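## Task

Pick up the printed block lying on the desk, set it on the closet's second shelf counting up from the floor, and close the closet door completely. The robot must stay upright and level; toppling or finishing tilted means failure. Anything that stays in place only because the robot is holding it at the end does not count.

## Robot and tools

ROBOT. TidyBot++: a base 0.54 m long, 0.50 m wide and 0.38 m tall on four driven casters, carrying one seven-joint arm with a two-finger gripper. The shoulder sits 0.12 m ahead of the base centre and 0.68 m up. Cameras: base_camera (fixed on the base, facing forward) and wrist_camera (looks along the hand). The arm begins folded with the hand pointing down, sticking out up to 0.08 m ahead of the base.

FRAMES. Base frame: origin on the floor below the base centre, x forward, y left, z up. hand_pose is reported in it, for the point between the finger pads; the hand's own z runs out along the fingers and its y is the closing direction. Odometry frame is the base frame as it stood when the scene began. Heading is positive to the left, -3.142 to 3.142. base_tilt is in degrees, positive when leaning forward or right, with a fixed bias of about 1 degree.

execute_actions. Argument actions: a list holding one action or none (empty means just report). An action may contain base, joints, or both, plus optional speeds; its motions start together. base holds exactly one relative command, measured from where the base last reported itself: translate_m (metres, forward positive, -2 to 2), strafe_m (metres, left positive, -2 to 2) or rotate_rad (radians, counter-clockwise from above positive, -6.3 to 6.3). joints holds absolute targets by name, in radians: joint_1_rad, joint_3_rad, joint_5_rad, joint_7_rad accept any angle and take the short way round (send steps under half a turn to go further); joint_2_rad -2.249 to 2.249; joint_4_rad -2.579 to 2.579; joint_6_rad -2.099 to 2.099; gripper_pos 0 (open) to 1 (closed), a fraction not an angle. speeds caps top speed for that action only: translate_m and strafe_m 0.05 to 0.5 m/s, rotate_rad 0.1 to 1.57 rad/s (the upper values are defaults). A base move needing over 8.667 s at its cap is refused; no action runs beyond 15 s. Unknown keys or out-of-range numbers refuse the whole call. Optional cameras: list of base_camera, wrist_camera or all; omitted/null means all, [] none. Joints or base left out of an action may keep pushing toward an earlier target.

JOINT SIGNS. joint_1_rad turns the arm about vertical, positive clockwise from above (opposite to rotate_rad). With joint_1_rad 0, joint_3_rad 3.14, joint_5_rad 0 the arm stays in the vertical x-z plane: upper arm angle from vertical = joint_2_rad, forearm = joint_2_rad - joint_4_rad, hand = that minus joint_6_rad (forward lean positive). Lengths 0.42, 0.31, 0.31 m; hand point forward of shoulder = sum of length*sin(angle), above it = sum of length*cos(angle). Raising joint_3_rad from 3.14 or raising joint_5_rad swings a forward-bent segment to the robot's right. joint_7_rad, hand down: positive is counter-clockwise from above; at 1.57 the fingers open left/right. A downward hand reaches at most about 0.94 m high, and only near the base.

GRIPPER. Pad gap is roughly 85*(1-gripper_pos) mm. At 1 each finger squeezes with about 100 N and keeps squeezing. done at 1 means it closed on nothing; off_target means an object stopped it. Closed tips reach about 20 mm beyond the hand point.

OTHER TOOLS. wait(seconds 0 to 10): no new command, returns state and images. zoom_image(camera, region [x0,y0,x1,y1] pixels from the top-left, at most 504 by 504) enlarges the latest full image. read_manual(section "licences") only returns licence text. finished_scene(scene = current scene number) closes the scene irreversibly and reports success; the goal must already hold without the robot.

RESULT LINES. base_status and joint_status per motion: done; off_target (stopped away, may still push); contact_stop or time_out (target dropped, holds in place); not_followed plus "joint command not followed" and a cause line (self-collision check withheld arm targets, which may be retried every action); limit_stop_at_motor_heat. on_its_own lists uncommanded effects. Also joint_positions, hand_pose, base_odometry (wheel counting, so slip looks like travel; drifts a few cm and degrees over many moves), base_tilt, motor_effort in percent with the action's peak in brackets, Motor temperatures per arm joint, a pictures line naming the image order, and warnings ARM HIT, MOTOR HOT (from 60 °C), OVER-TEMPERATURE FAULT (75 °C, arm sinks). A blocked base may still say done though it stopped short. If a call reports a stop, the remaining calls in that reply are skipped.

PRECISION. Friction leaves joints slightly off even when done; resending the same target does nothing. To correct, send last command + (wanted - read) for each joint. Expect a centimetre or two of hand error; trust the cameras. A held load makes the arm sag; never command a joint to its current reading while holding something.

AVOID. Torque faults (joints 1 to 4 limit 104.5 N m, warning 56.7; joints 5 to 7 limit 51.3, warning 29.4) freeze the arm 10 s. Do not drive while the arm is caught on something high (above about 0.8 m) or push/pull hard sideways with a raised hand: the robot can tip. Retract the arm or back off to recover a lean. No check stops the arm hitting the base. Avoid dropping the block, slamming the door, knocking things over and hard pushes. Objects may occasionally get nudged by outside disturbances. Long loaded holds heat the motors, even while you are thinking, since the robot keeps its last command meanwhile.

Each tool is called after "Emit:" as name(argument=value, ...) on one line, values as JSON.

## Session

Emit:
execute_actions(actions=[])

Scene clock: 0.00 s.
Motor temperatures (°C, as the motors report them): [34 31 26 31 33 33 45]
base_odometry: x=+0.000 y=+0.000 heading=+0.000 (m, m, rad; odometry frame)
base_tilt: forward=+1.1 right=+0.4 (deg)
base_status: not commanded
joint_positions: joint_1_rad=+0.027 joint_2_rad=-0.386 joint_3_rad=+3.172 joint_4_rad=-2.525 joint_5_rad=-0.039 joint_6_rad=-0.909 joint_7_rad=+1.608 gripper_pos=+0.000
joint_status: not commanded
motor_effort: joint_1_rad=+0 joint_2_rad=+0 joint_3_rad=+1 joint_4_rad=+15 joint_5_rad=+0 joint_6_rad=+1 joint_7_rad=+1 (%)
hand_pose: x=+0.2553 y=+0.0045 z=+0.5928 quat_wxyz=(-0.019, +0.998, -0.021, +0.047) (m; base frame)
pictures: base_camera, wrist_camera
Images, in order (width x height): base_camera 644x364, wrist_camera 644x476.

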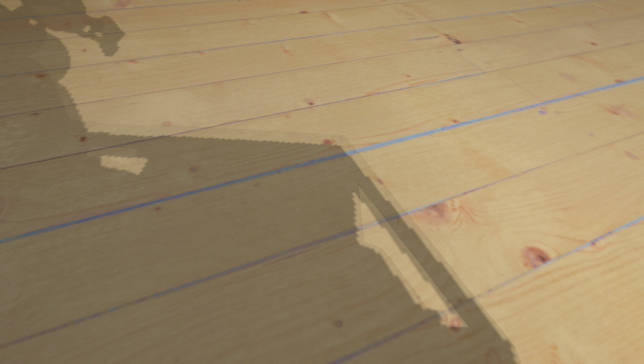

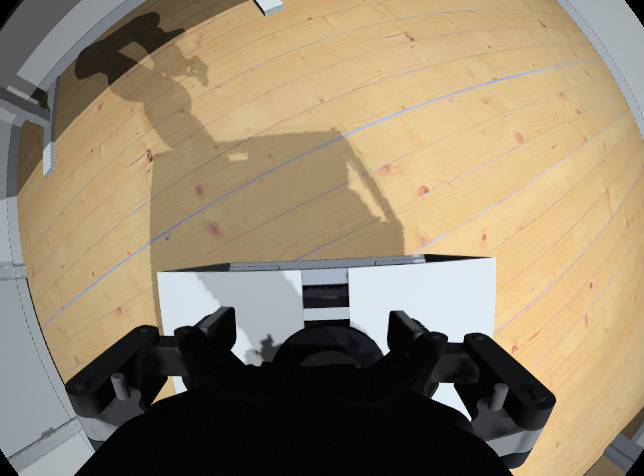

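Point the hand forward, slightly down.

Emit:
execute_actions(actions=[{"joints":{"joint_6_rad":0.3}}], cameras=["wrist_camera"])

Emit:
execute_actions(actions=[{"base":{"rotate_rad":1.5}}], cameras=["wrist_camera"])

Scene clock: 6.00 s.
Motor temperatures (°C, as the motors report them): [34 31 26 31 33 33 45]
base_odometry: x=+0.000 y=+0.000 heading=+0.000 (m, m, rad; odometry frame)
base_tilt: forward=+1.1 right=+0.5 (deg)
base_status: not commanded
joint_positions: joint_1_rad=+0.027 joint_2_rad=-0.386 joint_3_rad=+3.172 joint_4_rad=-2.524 joint_5_rad=-0.039 joint_6_rad=+0.280 joint_7_rad=+1.608 gripper_pos=+0.000
joint_status: all done
motor_effort: joint_1_rad=+0(0) joint_2_rad=-5(5) joint_3_rad=+0(0) joint_4_rad=+18(18) joint_5_rad=+0(1) joint_6_rad=+8(8) joint_7_rad=+1(1) (%)
hand_pose: x=+0.5238 y=-0.0258 z=+0.8143 quat_wxyz=(+0.016, +0.801, -0.029, +0.598) (m; base frame)
pictures: wrist_camera
Images, in order (width x height): wrist_camera 644x476.

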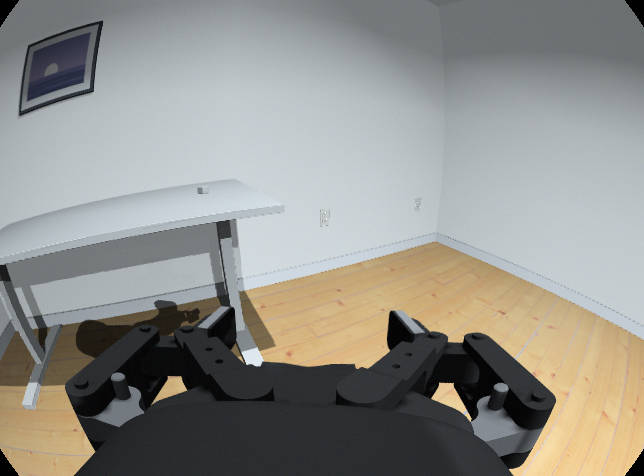

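Scene clock: 8.40 s.
Motor temperatures (°C, as the motors report them): [34 31 26 31 33 33 45]
base_odometry: x=+0.000 y=+0.000 heading=+1.499 (m, m, rad; odometry frame)
base_tilt: forward=+1.1 right=+0.4 (deg)
base_status: done
joint_positions: joint_1_rad=+0.027 joint_2_rad=-0.386 joint_3_rad=+3.172 joint_4_rad=-2.524 joint_5_rad=-0.039 joint_6_rad=+0.280 joint_7_rad=+1.608 gripper_pos=+0.000
joint_status: not commanded
motor_effort: joint_1_rad=+0(1) joint_2_rad=-4(6) joint_3_rad=+0(2) joint_4_rad=+18(18) joint_5_rad=+1(2) joint_6_rad=+8(8) joint_7_rad=+1(1) (%)
hand_pose: x=+0.5238 y=-0.0258 z=+0.8143 quat_wxyz=(+0.016, +0.801, -0.029, +0.598) (m; base frame)
pictures: wrist_camera
Images, in order (width x height): wrist_camera 644x476.

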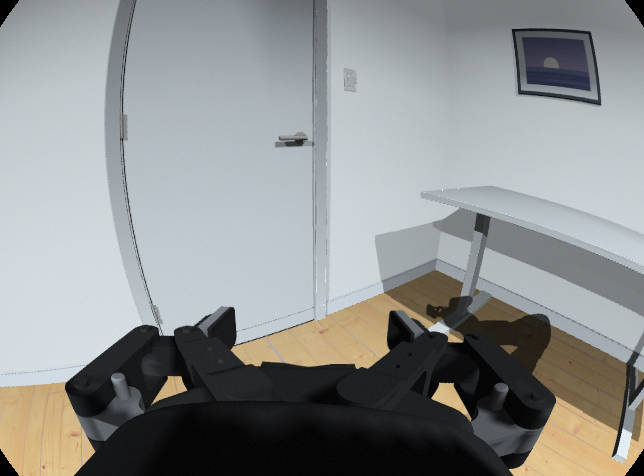

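Emit:
execute_actions(actions=[{"base":{"rotate_rad":1.7}}], cameras=["wrist_camera"])

Emit:
execute_actions(actions=[{"base":{"rotate_rad":1.6}}], cameras=["wrist_camera"])

Scene clock: 14.53 s.
Motor temperatures (°C, as the motors report them): [34 31 26 31 33 33 45]
base_odometry: x=+0.000 y=+0.000 heading=-3.084 (m, m, rad; odometry frame)
base_tilt: forward=+1.1 right=+0.4 (deg)
base_status: done
joint_positions: joint_1_rad=+0.027 joint_2_rad=-0.386 joint_3_rad=+3.172 joint_4_rad=-2.524 joint_5_rad=-0.039 joint_6_rad=+0.280 joint_7_rad=+1.608 gripper_pos=+0.000
joint_status: not commanded
motor_effort: joint_1_rad=+1(1) joint_2_rad=-4(6) joint_3_rad=+0(1) joint_4_rad=+18(18) joint_5_rad=+0(2) joint_6_rad=+8(8) joint_7_rad=+1(1) (%)
hand_pose: x=+0.5238 y=-0.0258 z=+0.8143 quat_wxyz=(+0.016, +0.801, -0.029, +0.598) (m; base frame)
pictures: wrist_camera
Images, in order (width x height): wrist_camera 644x476.

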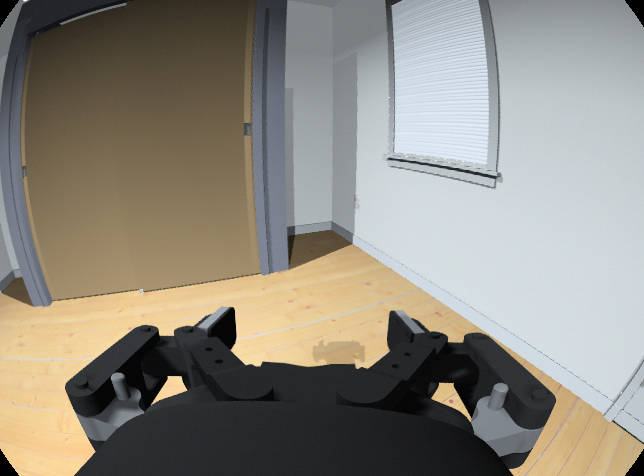

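Scene clock: 16.83 s.
Motor temperatures (°C, as the motors report them): [34 31 26 31 33 33 45]
base_odometry: x=+0.000 y=+0.000 heading=-1.485 (m, m, rad; odometry frame)
base_tilt: forward=+1.1 right=+0.4 (deg)
base_status: done
joint_positions: joint_1_rad=+0.027 joint_2_rad=-0.386 joint_3_rad=+3.172 joint_4_rad=-2.524 joint_5_rad=-0.039 joint_6_rad=+0.280 joint_7_rad=+1.608 gripper_pos=+0.000
joint_status: not commanded
motor_effort: joint_1_rad=+0(1) joint_2_rad=-4(5) joint_3_rad=+0(1) joint_4_rad=+18(18) joint_5_rad=+1(1) joint_6_rad=+8(8) joint_7_rad=+1(1) (%)
hand_pose: x=+0.5238 y=-0.0258 z=+0.8143 quat_wxyz=(+0.016, +0.801, -0.029, +0.598) (m; base frame)
pictures: wrist_camera
Images, in order (width x height): wrist_camera 644x476.

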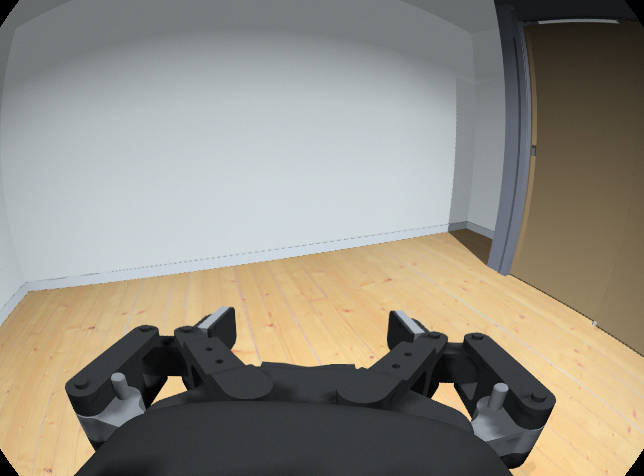

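Emit:
execute_actions(actions=[{"base":{"rotate_rad":-1.28},"joints":{"joint_6_rad":0.57}}])

Emit:
execute_actions(actions=[{"base":{"translate_m":0.5}}])

Scene clock: 24.07 s.
Motor temperatures (°C, as the motors report them): [34 31 26 32 33 33 45]
base_odometry: x=+0.000 y=+0.000 heading=-2.764 (m, m, rad; odometry frame)
base_tilt: forward=+1.1 right=+0.5 (deg)
base_status: done
joint_positions: joint_1_rad=+0.027 joint_2_rad=-0.386 joint_3_rad=+3.172 joint_4_rad=-2.520 joint_5_rad=-0.039 joint_6_rad=+0.549 joint_7_rad=+1.608 gripper_pos=+0.000
joint_status: all done
motor_effort: joint_1_rad=+1(1) joint_2_rad=-5(6) joint_3_rad=+0(1) joint_4_rad=+18(20) joint_5_rad=+1(1) joint_6_rad=+8(9) joint_7_rad=+1(1) (%)
hand_pose: x=+0.5369 y=-0.0304 z=+0.8988 quat_wxyz=(+0.024, +0.712, -0.029, +0.701) (m; base frame)
pictures: base_camera, wrist_camera
Images, in order (width x height): base_camera 644x364, wrist_camera 644x476.

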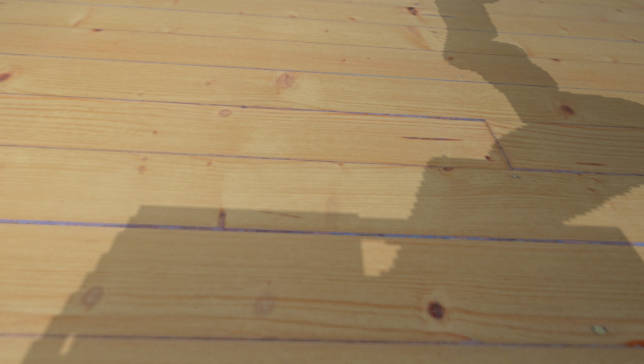

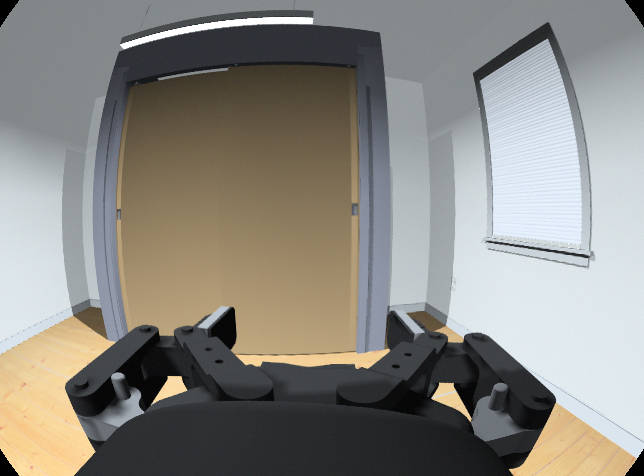

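Scene clock: 26.43 s.
Motor temperatures (°C, as the motors report them): [34 31 26 32 33 33 45]
base_odometry: x=-0.465 y=-0.184 heading=-2.765 (m, m, rad; odometry frame)
base_tilt: forward=+1.1 right=+0.4 (deg)
base_status: done
joint_positions: joint_1_rad=+0.027 joint_2_rad=-0.384 joint_3_rad=+3.172 joint_4_rad=-2.521 joint_5_rad=-0.039 joint_6_rad=+0.549 joint_7_rad=+1.608 gripper_pos=+0.000
joint_status: not commanded
motor_effort: joint_1_rad=+0(0) joint_2_rad=-5(9) joint_3_rad=+1(0) joint_4_rad=+18(19) joint_5_rad=+1(1) joint_6_rad=+8(9) joint_7_rad=+1(1) (%)
hand_pose: x=+0.5373 y=-0.0304 z=+0.8980 quat_wxyz=(+0.024, +0.713, -0.029, +0.700) (m; base frame)
pictures: base_camera, wrist_camera
Images, in order (width x height): base_camera 644x364, wrist_camera 644x476.

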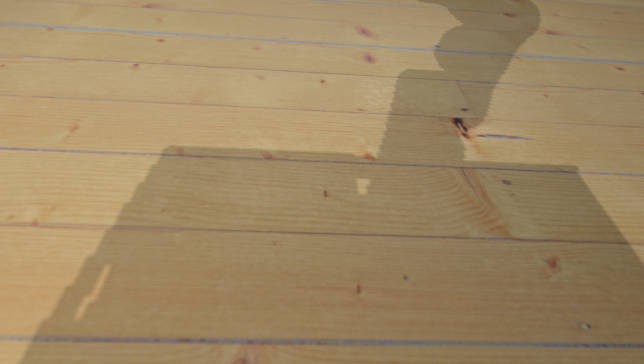

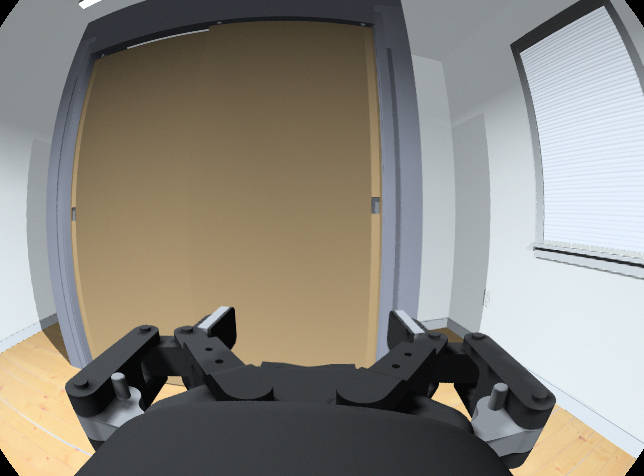

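Emit:
execute_actions(actions=[{"base":{"rotate_rad":-0.06},"joints":{"joint_1_rad":0,"joint_2_rad":-0.2,"joint_3_rad":3.14,"joint_4_rad":-1.745,"joint_5_rad":0,"joint_6_rad":-0.03,"gripper_pos":1}}], cameras=[])

Emit:
execute_actions(actions=[{"base":{"strafe_m":-0.18}}], cameras=[])

Emit:
execute_actions(actions=[{"base":{"translate_m":0.55}}])

Scene clock: 41.07 s.
Motor temperatures (°C, as the motors report them): [34 31 26 32 33 33 45]
base_odometry: x=-0.465 y=-0.184 heading=-2.825 (m, m, rad; odometry frame)
base_tilt: forward=+1.1 right=+0.4 (deg)
base_status: done
joint_positions: joint_1_rad=+0.027 joint_2_rad=-0.222 joint_3_rad=+3.158 joint_4_rad=-1.753 joint_5_rad=-0.032 joint_6_rad=+0.013 joint_7_rad=+1.608 gripper_pos=+0.999
joint_status: all done
motor_effort: joint_1_rad=+0(0) joint_2_rad=-14(13) joint_3_rad=+1(1) joint_4_rad=+21(21) joint_5_rad=+1(1) joint_6_rad=+8(9) joint_7_rad=+1(1) (%)
hand_pose: x=+0.6510 y=-0.0231 z=+1.1213 quat_wxyz=(+0.016, +0.688, -0.015, +0.725) (m; base frame)
pictures: none
No camera images: the call's "cameras" was empty. Leave "cameras" out to get every camera's image.

Scene clock: 42.63 s.
Motor temperatures (°C, as the motors report them): [34 31 26 32 33 33 45]
base_odometry: x=-0.522 y=-0.013 heading=-2.824 (m, m, rad; odometry frame)
base_tilt: forward=+1.1 right=+0.4 (deg)
base_status: done
joint_positions: joint_1_rad=+0.021 joint_2_rad=-0.221 joint_3_rad=+3.149 joint_4_rad=-1.753 joint_5_rad=-0.032 joint_6_rad=+0.012 joint_7_rad=+1.608 gripper_pos=+0.999
joint_status: not commanded
motor_effort: joint_1_rad=+0(1) joint_2_rad=-14(15) joint_3_rad=+0(3) joint_4_rad=+22(22) joint_5_rad=+0(0) joint_6_rad=+8(8) joint_7_rad=+1(1) (%)
hand_pose: x=+0.6517 y=-0.0146 z=+1.1204 quat_wxyz=(+0.011, +0.689, -0.009, +0.725) (m; base frame)
pictures: none
No camera images: the call's "cameras" was empty. Leave "cameras" out to get every camera's image.

Scene clock: 45.10 s.
Motor temperatures (°C, as the motors report them): [34 31 26 32 33 33 45]
base_odometry: x=-1.045 y=-0.184 heading=-2.825 (m, m, rad; odometry frame)
base_tilt: forward=+1.1 right=+0.4 (deg)
base_status: done
joint_positions: joint_1_rad=+0.021 joint_2_rad=-0.204 joint_3_rad=+3.149 joint_4_rad=-1.752 joint_5_rad=-0.032 joint_6_rad=+0.010 joint_7_rad=+1.608 gripper_pos=+0.999
joint_status: not commanded
motor_effort: joint_1_rad=+0(1) joint_2_rad=-15(17) joint_3_rad=+0(1) joint_4_rad=+21(22) joint_5_rad=+1(1) joint_6_rad=+8(9) joint_7_rad=+2(1) (%)
hand_pose: x=+0.6589 y=-0.0148 z=+1.1115 quat_wxyz=(+0.011, +0.695, -0.009, +0.719) (m; base frame)
pictures: base_camera, wrist_camera
Images, in order (width x height): base_camera 644x364, wrist_camera 644x476.

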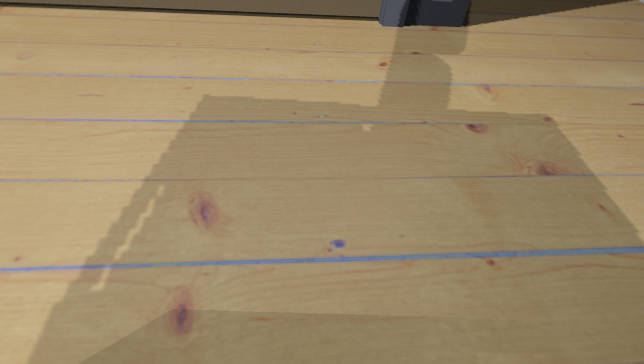

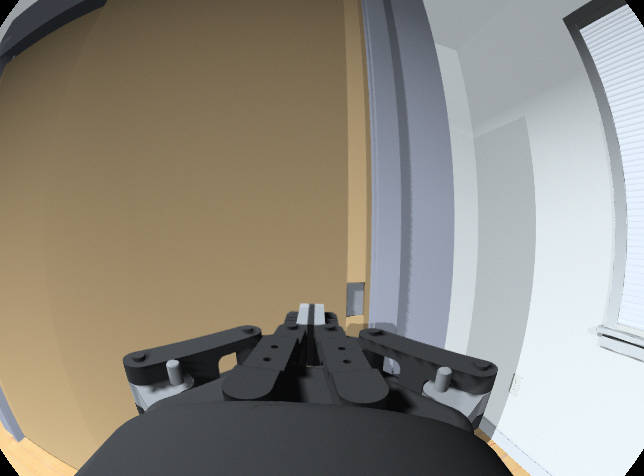

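Emit:
execute_actions(actions=[{"base":{"strafe_m":-0.075},"joints":{"joint_4_rad":-1.98,"joint_6_rad":0.22}}], cameras=["wrist_camera"])

Emit:
execute_actions(actions=[{"base":{"translate_m":0.15}}])

Scene clock: 51.83 s.
Motor temperatures (°C, as the motors report them): [34 31 26 32 33 33 45]
base_odometry: x=-1.068 y=-0.113 heading=-2.825 (m, m, rad; odometry frame)
base_tilt: forward=+1.1 right=+0.4 (deg)
base_status: done
joint_positions: joint_1_rad=+0.020 joint_2_rad=-0.204 joint_3_rad=+3.148 joint_4_rad=-1.974 joint_5_rad=-0.032 joint_6_rad=+0.178 joint_7_rad=+1.608 gripper_pos=+0.999
joint_status: all done
motor_effort: joint_1_rad=+1(2) joint_2_rad=-15(15) joint_3_rad=+0(3) joint_4_rad=+21(22) joint_5_rad=+1(1) joint_6_rad=+8(9) joint_7_rad=+1(1) (%)
hand_pose: x=+0.6529 y=-0.0149 z=+1.0253 quat_wxyz=(+0.013, +0.714, -0.010, +0.699) (m; base frame)
pictures: wrist_camera
Images, in order (width x height): wrist_camera 644x476.

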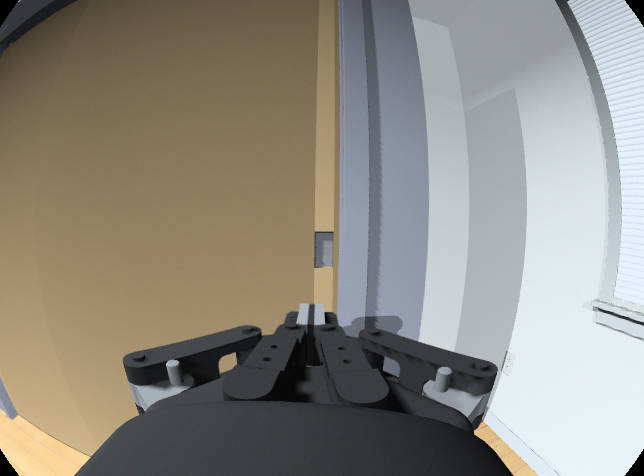

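Scene clock: 53.30 s.
Motor temperatures (°C, as the motors report them): [34 31 26 32 33 33 45]
base_odometry: x=-1.211 y=-0.159 heading=-2.825 (m, m, rad; odometry frame)
base_tilt: forward=+1.1 right=+0.4 (deg)
base_status: done
joint_positions: joint_1_rad=+0.020 joint_2_rad=-0.199 joint_3_rad=+3.148 joint_4_rad=-1.974 joint_5_rad=-0.032 joint_6_rad=+0.179 joint_7_rad=+1.608 gripper_pos=+0.999
joint_status: not commanded
motor_effort: joint_1_rad=+0(1) joint_2_rad=-14(17) joint_3_rad=+0(1) joint_4_rad=+21(22) joint_5_rad=+1(1) joint_6_rad=+8(9) joint_7_rad=+1(1) (%)
hand_pose: x=+0.6548 y=-0.0150 z=+1.0226 quat_wxyz=(+0.013, +0.716, -0.010, +0.698) (m; base frame)
pictures: base_camera, wrist_camera
Images, in order (width x height): base_camera 644x364, wrist_camera 644x476.

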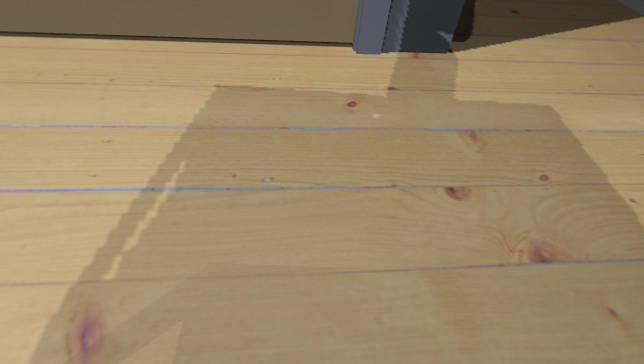

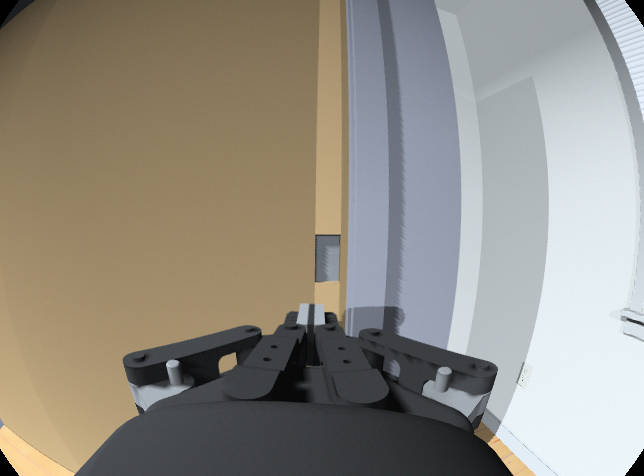

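Emit:
execute_actions(actions=[{"base":{"strafe_m":-0.022}}], cameras=[])

Emit:
execute_actions(actions=[{"base":{"translate_m":0.2},"speeds":{"translate_m":0.15}}], cameras=["wrist_camera"])

Scene clock: 59.90 s.
Motor temperatures (°C, as the motors report them): [34 31 26 32 33 33 45]
base_odometry: x=-1.218 y=-0.139 heading=-2.824 (m, m, rad; odometry frame)
base_tilt: forward=+1.1 right=+0.4 (deg)
base_status: done
joint_positions: joint_1_rad=+0.019 joint_2_rad=-0.199 joint_3_rad=+3.147 joint_4_rad=-1.974 joint_5_rad=-0.032 joint_6_rad=+0.180 joint_7_rad=+1.608 gripper_pos=+0.999
joint_status: not commanded
motor_effort: joint_1_rad=+0(2) joint_2_rad=-14(16) joint_3_rad=+1(3) joint_4_rad=+21(22) joint_5_rad=+1(1) joint_6_rad=+8(9) joint_7_rad=+2(1) (%)
hand_pose: x=+0.6548 y=-0.0137 z=+1.0227 quat_wxyz=(+0.012, +0.716, -0.009, +0.698) (m; base frame)
pictures: none
No camera images: the call's "cameras" was empty. Leave "cameras" out to get every camera's image.

Scene clock: 61.90 s.
Motor temperatures (°C, as the motors report them): [34 31 26 32 33 33 45]
base_odometry: x=-1.408 y=-0.201 heading=-2.825 (m, m, rad; odometry frame)
base_tilt: forward=+1.1 right=+0.4 (deg)
base_status: done
joint_positions: joint_1_rad=+0.019 joint_2_rad=-0.199 joint_3_rad=+3.147 joint_4_rad=-1.974 joint_5_rad=-0.032 joint_6_rad=+0.180 joint_7_rad=+1.608 gripper_pos=+0.999
joint_status: not commanded
motor_effort: joint_1_rad=+0(1) joint_2_rad=-14(18) joint_3_rad=+1(1) joint_4_rad=+21(21) joint_5_rad=+1(1) joint_6_rad=+8(9) joint_7_rad=+1(1) (%)
hand_pose: x=+0.6547 y=-0.0137 z=+1.0229 quat_wxyz=(+0.012, +0.716, -0.009, +0.698) (m; base frame)
pictures: wrist_camera
Images, in order (width x height): wrist_camera 644x476.

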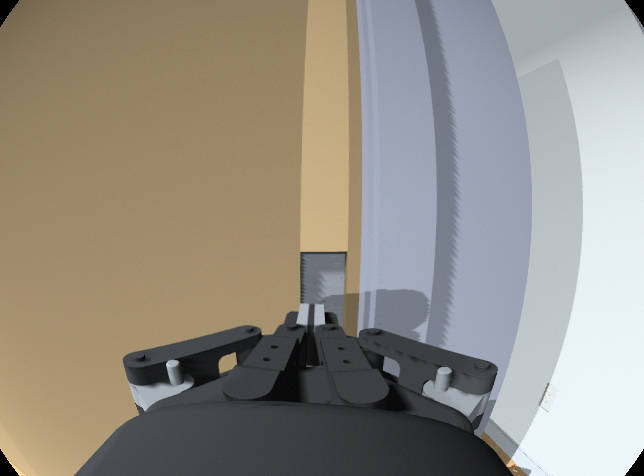

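Emit:
execute_actions(actions=[{"base":{"strafe_m":-0.012}}], cameras=[])

Emit:
execute_actions(actions=[{"base":{"translate_m":0.075},"speeds":{"translate_m":0.05}}], cameras=["wrist_camera"])

Emit:
execute_actions(actions=[{"base":{"strafe_m":0.08},"speeds":{"strafe_m":0.05}}], cameras=["wrist_camera"])

Scene clock: 66.50 s.
Motor temperatures (°C, as the motors report them): [34 31 26 32 33 33 45]
base_odometry: x=-1.412 y=-0.189 heading=-2.824 (m, m, rad; odometry frame)
base_tilt: forward=+1.1 right=+0.4 (deg)
base_status: done
joint_positions: joint_1_rad=+0.019 joint_2_rad=-0.199 joint_3_rad=+3.146 joint_4_rad=-1.974 joint_5_rad=-0.031 joint_6_rad=+0.180 joint_7_rad=+1.608 gripper_pos=+0.999
joint_status: not commanded
motor_effort: joint_1_rad=+0(2) joint_2_rad=-14(18) joint_3_rad=+0(3) joint_4_rad=+21(22) joint_5_rad=+0(2) joint_6_rad=+8(9) joint_7_rad=+1(1) (%)
hand_pose: x=+0.6547 y=-0.0129 z=+1.0229 quat_wxyz=(+0.012, +0.716, -0.008, +0.698) (m; base frame)
pictures: none
No camera images: the call's "cameras" was empty. Leave "cameras" out to get every camera's image.

Scene clock: 68.47 s.
Motor temperatures (°C, as the motors report them): [34 31 26 32 33 33 45]
base_odometry: x=-1.484 y=-0.213 heading=-2.825 (m, m, rad; odometry frame)
base_tilt: forward=+1.1 right=+0.4 (deg)
base_status: done
joint_positions: joint_1_rad=+0.019 joint_2_rad=-0.199 joint_3_rad=+3.146 joint_4_rad=-1.974 joint_5_rad=-0.031 joint_6_rad=+0.181 joint_7_rad=+1.608 gripper_pos=+0.999
joint_status: not commanded
motor_effort: joint_1_rad=+0(1) joint_2_rad=-14(17) joint_3_rad=+1(2) joint_4_rad=+21(21) joint_5_rad=+1(0) joint_6_rad=+8(9) joint_7_rad=+1(1) (%)
hand_pose: x=+0.6548 y=-0.0129 z=+1.0229 quat_wxyz=(+0.012, +0.716, -0.008, +0.698) (m; base frame)
pictures: wrist_camera
Images, in order (width x height): wrist_camera 644x476.

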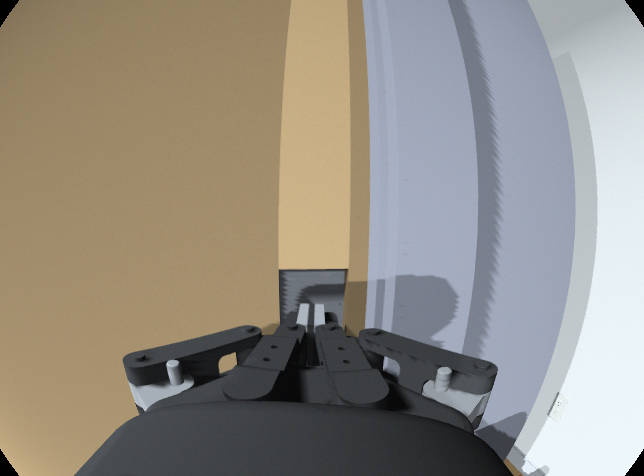

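Scene clock: 70.53 s.
Motor temperatures (°C, as the motors report them): [34 31 26 32 33 33 45]
base_odometry: x=-1.459 y=-0.289 heading=-2.825 (m, m, rad; odometry frame)
base_tilt: forward=+1.1 right=+0.4 (deg)
base_status: done
joint_positions: joint_1_rad=+0.018 joint_2_rad=-0.204 joint_3_rad=+3.146 joint_4_rad=-1.975 joint_5_rad=-0.031 joint_6_rad=+0.181 joint_7_rad=+1.608 gripper_pos=+0.999
joint_status: not commanded
motor_effort: joint_1_rad=-1(3) joint_2_rad=-10(15) joint_3_rad=-1(4) joint_4_rad=+21(22) joint_5_rad=+1(2) joint_6_rad=+8(9) joint_7_rad=+1(1) (%)
hand_pose: x=+0.6529 y=-0.0127 z=+1.0254 quat_wxyz=(+0.012, +0.714, -0.008, +0.700) (m; base frame)
pictures: wrist_camera
Images, in order (width x height): wrist_camera 644x476.

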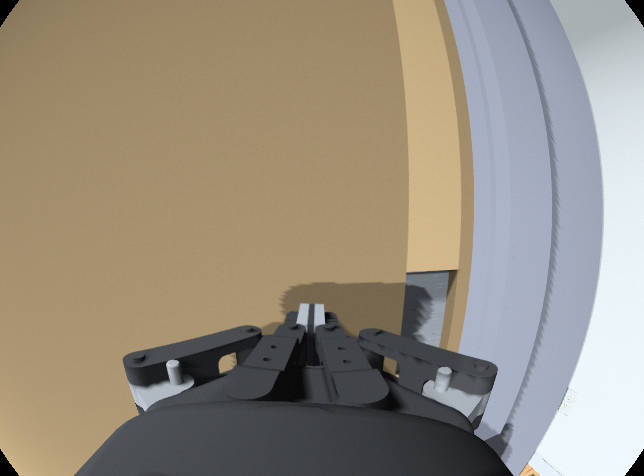

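Just grazed the surface.

Emit:
execute_actions(actions=[{"base":{"strafe_m":-0.078},"speeds":{"strafe_m":0.1}}], cameras=[])

Emit:
execute_actions(actions=[{"base":{"translate_m":0.02},"speeds":{"translate_m":0.05}}], cameras=["wrist_camera"])

Emit:
execute_actions(actions=[{"base":{"strafe_m":0.15},"speeds":{"strafe_m":0.06}}])

Scene clock: 75.80 s.
Motor temperatures (°C, as the motors report them): [34 31 26 32 33 34 45]
base_odometry: x=-1.483 y=-0.215 heading=-2.825 (m, m, rad; odometry frame)
base_tilt: forward=+1.1 right=+0.4 (deg)
base_status: done
joint_positions: joint_1_rad=+0.014 joint_2_rad=-0.203 joint_3_rad=+3.140 joint_4_rad=-1.975 joint_5_rad=-0.031 joint_6_rad=+0.181 joint_7_rad=+1.608 gripper_pos=+0.999
joint_status: not commanded
motor_effort: joint_1_rad=+1(2) joint_2_rad=-14(15) joint_3_rad=+1(3) joint_4_rad=+20(22) joint_5_rad=+1(1) joint_6_rad=+8(9) joint_7_rad=+1(1) (%)
hand_pose: x=+0.6535 y=-0.0069 z=+1.0244 quat_wxyz=(+0.009, +0.715, -0.004, +0.700) (m; base frame)
pictures: none
No camera images: the call's "cameras" was empty. Leave "cameras" out to get every camera's image.

Scene clock: 76.77 s.
Motor temperatures (°C, as the motors report them): [34 31 26 32 33 34 45]
base_odometry: x=-1.502 y=-0.221 heading=-2.824 (m, m, rad; odometry frame)
base_tilt: forward=+1.1 right=+0.4 (deg)
base_status: done
joint_positions: joint_1_rad=+0.014 joint_2_rad=-0.213 joint_3_rad=+3.143 joint_4_rad=-1.983 joint_5_rad=-0.031 joint_6_rad=+0.181 joint_7_rad=+1.608 gripper_pos=+0.999
joint_status: not commanded
motor_effort: joint_1_rad=-2(3) joint_2_rad=-10(16) joint_3_rad=-1(4) joint_4_rad=+22(28) joint_5_rad=+1(2) joint_6_rad=+9(12) joint_7_rad=+2(1) (%)
hand_pose: x=+0.6495 y=-0.0089 z=+1.0249 quat_wxyz=(+0.009, +0.714, -0.006, +0.700) (m; base frame)
pictures: wrist_camera
Images, in order (width x height): wrist_camera 644x476.

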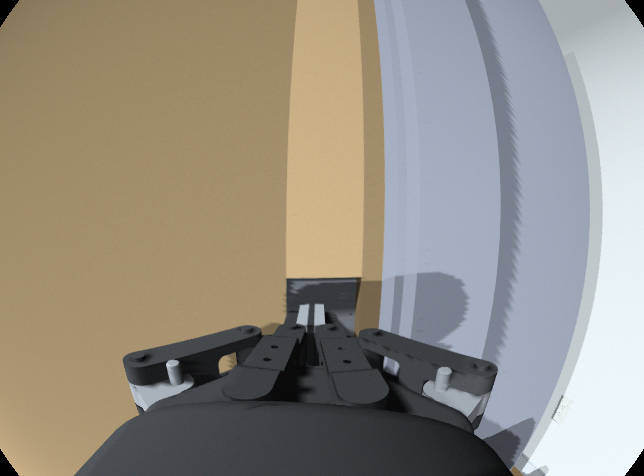

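Scene clock: 79.77 s.
Motor temperatures (°C, as the motors report them): [34 31 26 32 33 34 45]
base_odometry: x=-1.455 y=-0.364 heading=-2.824 (m, m, rad; odometry frame)
base_tilt: forward=+1.1 right=+0.4 (deg)
base_status: done
joint_positions: joint_1_rad=+0.045 joint_2_rad=-0.225 joint_3_rad=+3.193 joint_4_rad=-1.995 joint_5_rad=-0.031 joint_6_rad=+0.182 joint_7_rad=+1.608 gripper_pos=+0.999
joint_status: not commanded
motor_effort: joint_1_rad=-9(13) joint_2_rad=-6(14) joint_3_rad=-10(15) joint_4_rad=+25(26) joint_5_rad=+3(3) joint_6_rad=+11(11) joint_7_rad=+1(1) (%)
hand_pose: x=+0.6423 y=-0.0539 z=+1.0247 quat_wxyz=(+0.033, +0.712, -0.037, +0.700) (m; base frame)
pictures: base_camera, wrist_camera
Images, in order (width x height): base_camera 644x364, wrist_camera 644x476.

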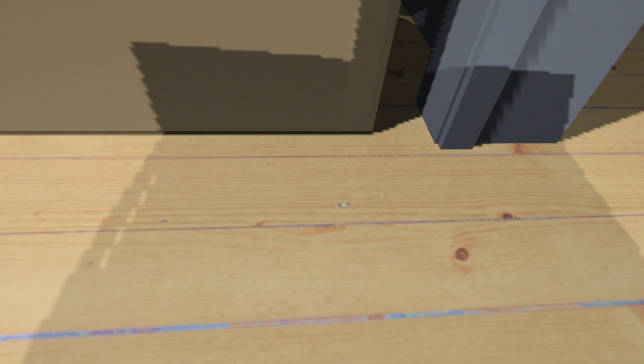

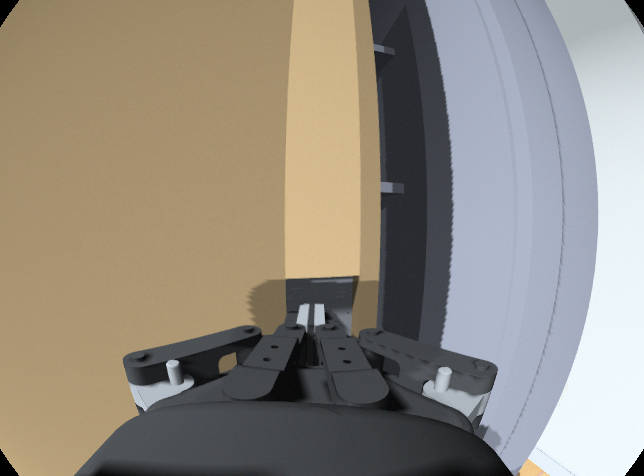

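Emit:
execute_actions(actions=[{"base":{"strafe_m":0.4},"speeds":{"strafe_m":0.12}}])

Emit:
execute_actions(actions=[{"base":{"strafe_m":-0.03}}], cameras=[])

Emit:
execute_actions(actions=[{"base":{"translate_m":-0.6}}], cameras=[])

Emit:
execute_actions(actions=[{"base":{"strafe_m":-0.25},"joints":{"joint_6_rad":-0.1,"gripper_pos":0}}])

Emit:
execute_actions(actions=[{"base":{"rotate_rad":3.14},"joints":{"joint_6_rad":-0.3}}])

Scene clock: 91.27 s.
Motor temperatures (°C, as the motors report them): [34 31 26 32 33 34 45]
base_odometry: x=-1.331 y=-0.744 heading=-2.825 (m, m, rad; odometry frame)
base_tilt: forward=+1.1 right=+0.4 (deg)
base_status: done
joint_positions: joint_1_rad=+0.105 joint_2_rad=-0.270 joint_3_rad=+3.250 joint_4_rad=-2.031 joint_5_rad=-0.031 joint_6_rad=+0.182 joint_7_rad=+1.608 gripper_pos=+0.999
joint_status: not commanded
motor_effort: joint_1_rad=-17(24) joint_2_rad=+6(14) joint_3_rad=-18(25) joint_4_rad=+32(32) joint_5_rad=+4(4) joint_6_rad=+14(14) joint_7_rad=+1(1) (%)
hand_pose: x=+0.6151 y=-0.1159 z=+1.0247 quat_wxyz=(+0.067, +0.706, -0.084, +0.700) (m; base frame)
pictures: base_camera, wrist_camera
Images, in order (width x height): base_camera 644x364, wrist_camera 644x476.

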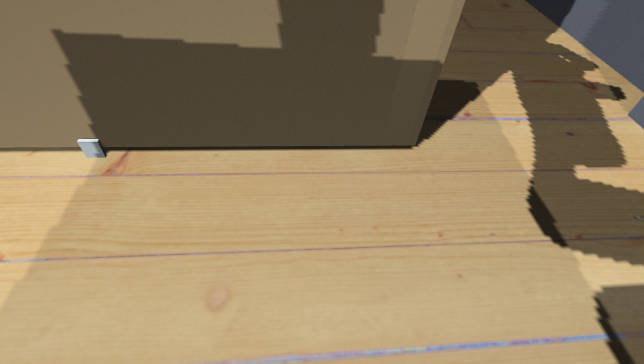

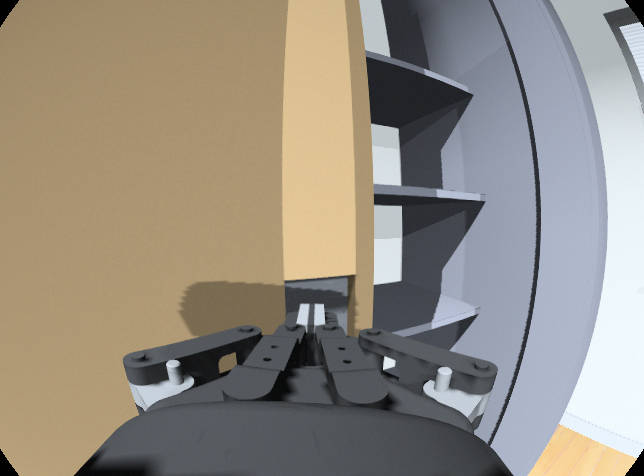

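Scene clock: 92.10 s.
Motor temperatures (°C, as the motors report them): [34 31 26 32 33 34 45]
base_odometry: x=-1.340 y=-0.715 heading=-2.825 (m, m, rad; odometry frame)
base_tilt: forward=+1.0 right=+0.4 (deg)
base_status: done
joint_positions: joint_1_rad=+0.085 joint_2_rad=-0.284 joint_3_rad=+3.218 joint_4_rad=-2.043 joint_5_rad=-0.031 joint_6_rad=+0.182 joint_7_rad=+1.608 gripper_pos=+0.999
joint_status: not commanded
motor_effort: joint_1_rad=-13(17) joint_2_rad=+8(10) joint_3_rad=-13(19) joint_4_rad=+34(35) joint_5_rad=+3(4) joint_6_rad=+15(16) joint_7_rad=+1(1) (%)
hand_pose: x=+0.6147 y=-0.0869 z=+1.0246 quat_wxyz=(+0.052, +0.707, -0.063, +0.703) (m; base frame)
pictures: none
No camera images: the call's "cameras" was empty. Leave "cameras" out to get every camera's image.

Scene clock: 94.67 s.
Motor temperatures (°C, as the motors report them): [34 31 26 32 33 34 45]
base_odometry: x=-0.770 y=-0.528 heading=-2.825 (m, m, rad; odometry frame)
base_tilt: forward=+1.1 right=+0.4 (deg)
base_status: done
joint_positions: joint_1_rad=+0.011 joint_2_rad=-0.192 joint_3_rad=+3.140 joint_4_rad=-1.975 joint_5_rad=-0.031 joint_6_rad=+0.182 joint_7_rad=+1.608 gripper_pos=+0.999
joint_status: not commanded
motor_effort: joint_1_rad=+0(13) joint_2_rad=-15(18) joint_3_rad=-1(13) joint_4_rad=+20(33) joint_5_rad=+1(3) joint_6_rad=+8(15) joint_7_rad=+1(1) (%)
hand_pose: x=+0.6570 y=-0.0055 z=+1.0195 quat_wxyz=(+0.008, +0.718, -0.003, +0.696) (m; base frame)
pictures: none
No camera images: the call's "cameras" was empty. Leave "cameras" out to get every camera's image.

Scene clock: 96.43 s.
Motor temperatures (°C, as the motors report them): [34 31 26 32 33 34 45]
base_odometry: x=-0.848 y=-0.291 heading=-2.825 (m, m, rad; odometry frame)
base_tilt: forward=+1.1 right=+0.4 (deg)
base_status: done
joint_positions: joint_1_rad=+0.011 joint_2_rad=-0.193 joint_3_rad=+3.141 joint_4_rad=-1.983 joint_5_rad=-0.031 joint_6_rad=-0.079 joint_7_rad=+1.608 gripper_pos=+0.000
joint_status: all done
motor_effort: joint_1_rad=+0(1) joint_2_rad=-14(16) joint_3_rad=+0(2) joint_4_rad=+20(22) joint_5_rad=+1(1) joint_6_rad=+8(9) joint_7_rad=+1(1) (%)
hand_pose: x=+0.6427 y=-0.0037 z=+0.9346 quat_wxyz=(+0.004, +0.804, -0.001, +0.594) (m; base frame)
pictures: base_camera, wrist_camera
Images, in order (width x height): base_camera 644x364, wrist_camera 644x476.

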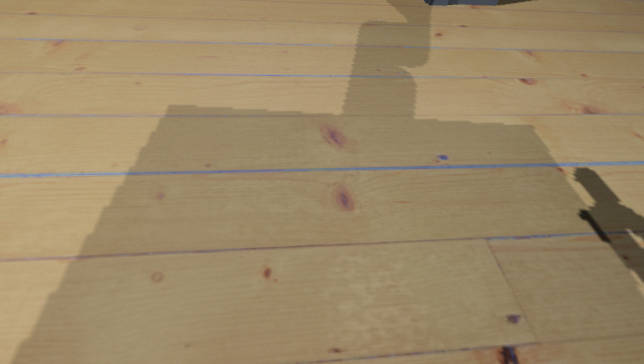

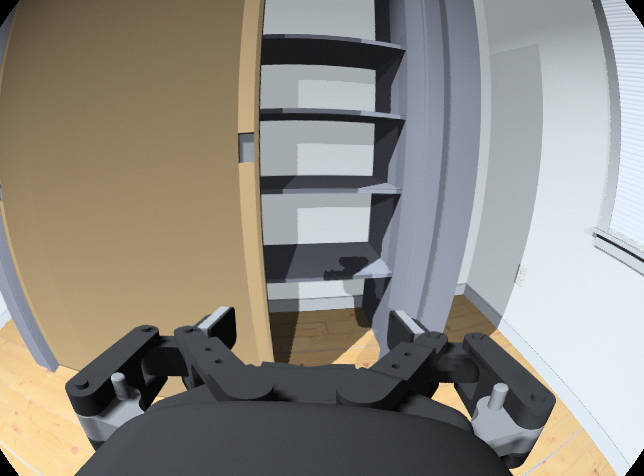

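Scene clock: 99.70 s.
Motor temperatures (°C, as the motors report them): [34 31 26 32 33 34 45]
base_odometry: x=-0.848 y=-0.291 heading=+0.314 (m, m, rad; odometry frame)
base_tilt: forward=+1.1 right=+0.4 (deg)
base_status: done
joint_positions: joint_1_rad=+0.011 joint_2_rad=-0.193 joint_3_rad=+3.141 joint_4_rad=-1.983 joint_5_rad=-0.031 joint_6_rad=-0.275 joint_7_rad=+1.608 gripper_pos=+0.000
joint_status: all done
motor_effort: joint_1_rad=+0(2) joint_2_rad=-14(16) joint_3_rad=+0(3) joint_4_rad=+20(21) joint_5_rad=+1(1) joint_6_rad=+7(8) joint_7_rad=+1(1) (%)
hand_pose: x=+0.6192 y=-0.0014 z=+0.8786 quat_wxyz=(+0.001, +0.859, +0.001, +0.513) (m; base frame)
pictures: base_camera, wrist_camera
Images, in order (width x height): base_camera 644x364, wrist_camera 644x476.

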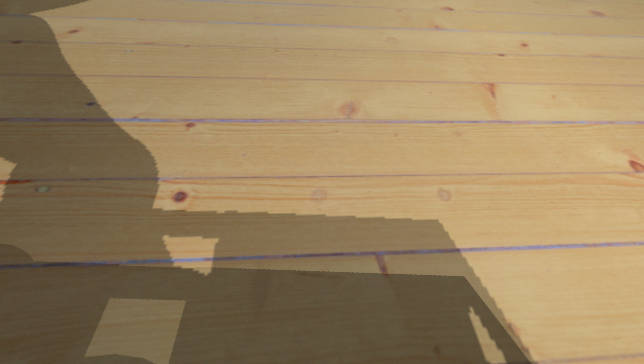

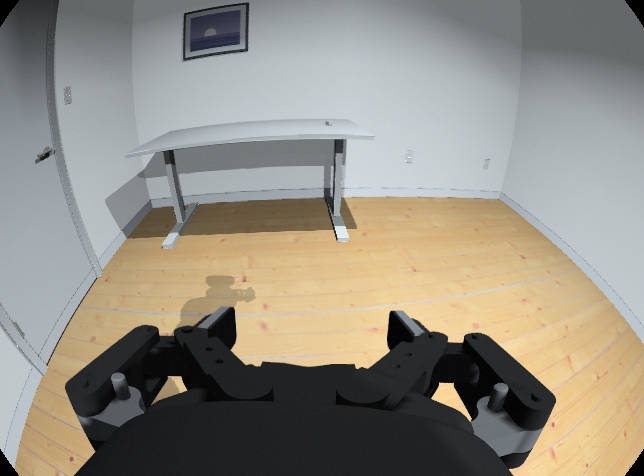

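Emit:
execute_actions(actions=[{"base":{"translate_m":1.3},"joints":{"joint_4_rad":-1.75,"joint_6_rad":-0.55}}])

Scene clock: 105.90 s.
Motor temperatures (°C, as the motors report them): [34 31 26 32 33 34 45]
base_odometry: x=+0.388 y=+0.114 heading=+0.315 (m, m, rad; odometry frame)
base_tilt: forward=+1.1 right=+0.4 (deg)
base_status: done
joint_positions: joint_1_rad=+0.011 joint_2_rad=-0.195 joint_3_rad=+3.141 joint_4_rad=-1.756 joint_5_rad=-0.031 joint_6_rad=-0.510 joint_7_rad=+1.608 gripper_pos=+0.000
joint_status: all done
motor_effort: joint_1_rad=+0(0) joint_2_rad=-14(18) joint_3_rad=+0(0) joint_4_rad=+20(21) joint_5_rad=+0(0) joint_6_rad=+7(8) joint_7_rad=+1(1) (%)
hand_pose: x=+0.6251 y=+0.0006 z=+0.9484 quat_wxyz=(-0.001, +0.860, +0.004, +0.510) (m; base frame)
pictures: base_camera, wrist_camera
Images, in order (width x height): base_camera 644x364, wrist_camera 644x476.

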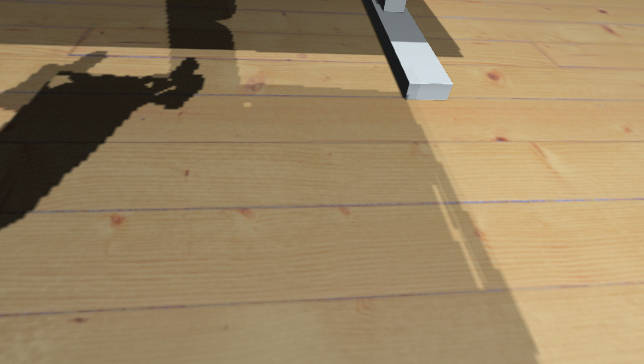

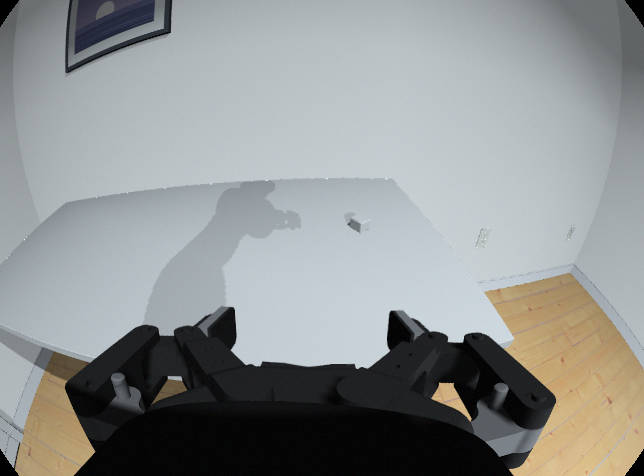

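Emit:
execute_actions(actions=[{"base":{"strafe_m":-0.1},"joints":{"joint_2_rad":0.3,"joint_4_rad":-0.96,"joint_6_rad":-1.0}}], cameras=[])

Emit:
execute_actions(actions=[{"base":{"translate_m":0.36},"joints":{"joint_6_rad":-1.5}}])

Scene clock: 114.70 s.
Motor temperatures (°C, as the motors report them): [34 31 26 32 33 34 45]
base_odometry: x=+0.419 y=+0.018 heading=+0.316 (m, m, rad; odometry frame)
base_tilt: forward=+1.1 right=+0.4 (deg)
base_status: done
joint_positions: joint_1_rad=+0.011 joint_2_rad=+0.285 joint_3_rad=+3.143 joint_4_rad=-0.971 joint_5_rad=-0.030 joint_6_rad=-0.957 joint_7_rad=+1.608 gripper_pos=+0.000
joint_status: all done
motor_effort: joint_1_rad=+0(1) joint_2_rad=-31(31) joint_3_rad=+0(3) joint_4_rad=+19(21) joint_5_rad=+1(0) joint_6_rad=+6(8) joint_7_rad=+1(1) (%)
hand_pose: x=+0.7856 y=+0.0007 z=+0.9964 quat_wxyz=(-0.003, +0.894, +0.009, +0.448) (m; base frame)
pictures: none
No camera images: the call's "cameras" was empty. Leave "cameras" out to get every camera's image.

Scene clock: 116.77 s.
Motor temperatures (°C, as the motors report them): [34 31 26 32 33 34 45]
base_odometry: x=+0.762 y=+0.130 heading=+0.315 (m, m, rad; odometry frame)
base_tilt: forward=+1.1 right=+0.4 (deg)
base_status: done
joint_positions: joint_1_rad=+0.011 joint_2_rad=+0.297 joint_3_rad=+3.143 joint_4_rad=-0.965 joint_5_rad=-0.029 joint_6_rad=-1.483 joint_7_rad=+1.608 gripper_pos=+0.000
joint_status: all done
motor_effort: joint_1_rad=+0(1) joint_2_rad=-30(32) joint_3_rad=+0(0) joint_4_rad=+17(20) joint_5_rad=+0(0) joint_6_rad=+3(7) joint_7_rad=+1(1) (%)
hand_pose: x=+0.6620 y=+0.0037 z=+0.8925 quat_wxyz=(-0.010, +0.980, +0.014, +0.197) (m; base frame)
pictures: base_camera, wrist_camera
Images, in order (width x height): base_camera 644x364, wrist_camera 644x476.

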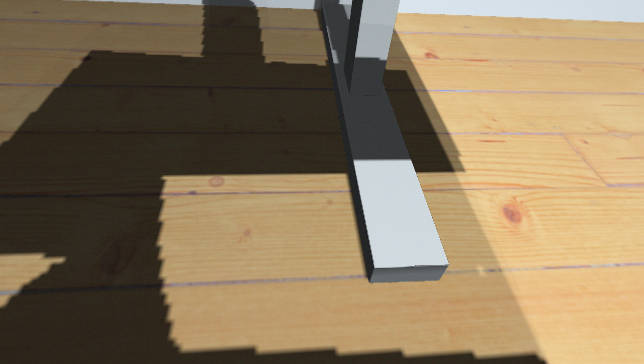

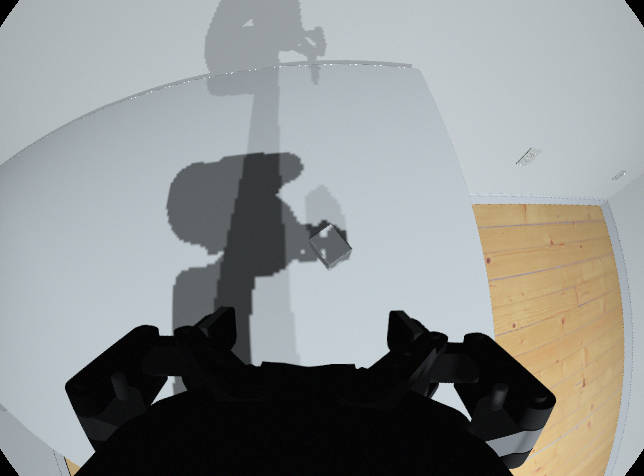

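Emit:
execute_actions(actions=[{"base":{"translate_m":0.1},"joints":{"joint_1_rad":0.04,"joint_2_rad":0.45,"joint_4_rad":-0.91,"joint_6_rad":-1.61,"joint_7_rad":0.85}}], cameras=["wrist_camera"])

Scene clock: 124.90 s.
Motor temperatures (°C, as the motors report them): [34 31 26 32 33 34 45]
base_odometry: x=+0.857 y=+0.161 heading=+0.315 (m, m, rad; odometry frame)
base_tilt: forward=+1.1 right=+0.4 (deg)
base_status: done
joint_positions: joint_1_rad=+0.015 joint_2_rad=+0.457 joint_3_rad=+3.143 joint_4_rad=-0.919 joint_5_rad=-0.029 joint_6_rad=-1.566 joint_7_rad=+0.863 gripper_pos=+0.000
joint_status: all done
motor_effort: joint_1_rad=+0(2) joint_2_rad=-34(40) joint_3_rad=+0(1) joint_4_rad=+17(18) joint_5_rad=+1(0) joint_6_rad=+2(4) joint_7_rad=+2(1) (%)
hand_pose: x=+0.6748 y=+0.0014 z=+0.8151 quat_wxyz=(-0.047, +0.931, -0.351, +0.089) (m; base frame)
pictures: wrist_camera
Images, in order (width x height): wrist_camera 644x476.

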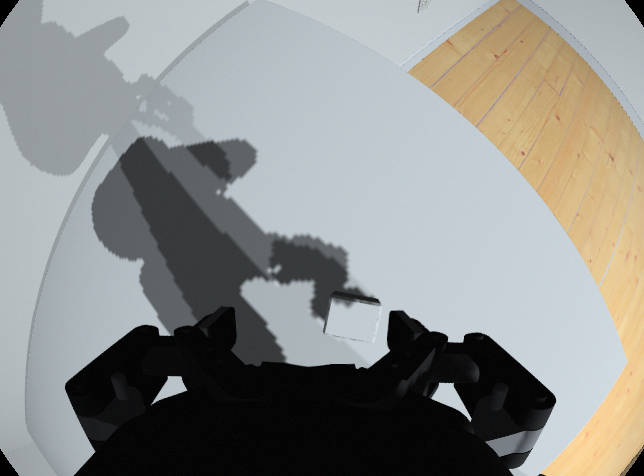

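Emit:
execute_actions(actions=[{"base":{"translate_m":-0.03}}], cameras=[])

Emit:
execute_actions(actions=[{"base":{"strafe_m":-0.015},"joints":{"joint_2_rad":0.5}}], cameras=["wrist_camera"])

Scene clock: 130.40 s.
Motor temperatures (°C, as the motors report them): [34 31 26 32 33 33 45]
base_odometry: x=+0.828 y=+0.152 heading=+0.315 (m, m, rad; odometry frame)
base_tilt: forward=+1.1 right=+0.4 (deg)
base_status: done
joint_positions: joint_1_rad=+0.015 joint_2_rad=+0.450 joint_3_rad=+3.143 joint_4_rad=-0.918 joint_5_rad=-0.029 joint_6_rad=-1.570 joint_7_rad=+0.863 gripper_pos=+0.000
joint_status: not commanded
motor_effort: joint_1_rad=+1(1) joint_2_rad=-33(39) joint_3_rad=-1(1) joint_4_rad=+17(18) joint_5_rad=+1(0) joint_6_rad=+2(2) joint_7_rad=+1(1) (%)
hand_pose: x=+0.6730 y=+0.0014 z=+0.8192 quat_wxyz=(-0.048, +0.931, -0.351, +0.091) (m; base frame)
pictures: none
No camera images: the call's "cameras" was empty. Leave "cameras" out to get every camera's image.

Scene clock: 131.27 s.
Motor temperatures (°C, as the motors report them): [34 31 26 32 33 33 45]
base_odometry: x=+0.833 y=+0.137 heading=+0.315 (m, m, rad; odometry frame)
base_tilt: forward=+1.1 right=+0.4 (deg)
base_status: done
joint_positions: joint_1_rad=+0.026 joint_2_rad=+0.489 joint_3_rad=+3.143 joint_4_rad=-0.918 joint_5_rad=-0.029 joint_6_rad=-1.570 joint_7_rad=+0.863 gripper_pos=+0.000
joint_status: all done
motor_effort: joint_1_rad=+1(4) joint_2_rad=-36(37) joint_3_rad=+0(1) joint_4_rad=+16(17) joint_5_rad=+1(0) joint_6_rad=+1(2) joint_7_rad=+1(1) (%)
hand_pose: x=+0.6780 y=-0.0047 z=+0.7978 quat_wxyz=(-0.041, +0.930, -0.357, +0.073) (m; base frame)
pictures: wrist_camera
Images, in order (width x height): wrist_camera 644x476.

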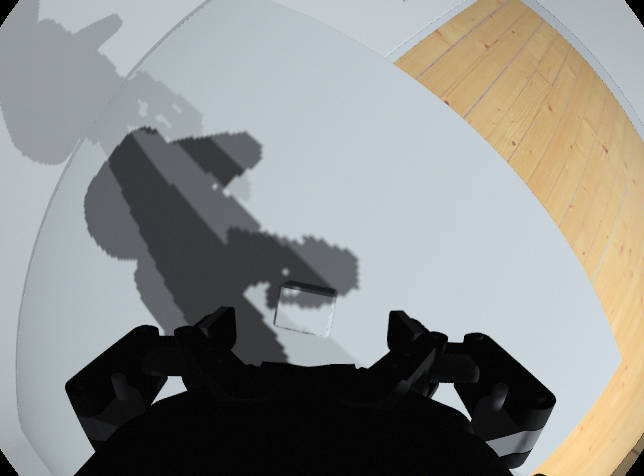

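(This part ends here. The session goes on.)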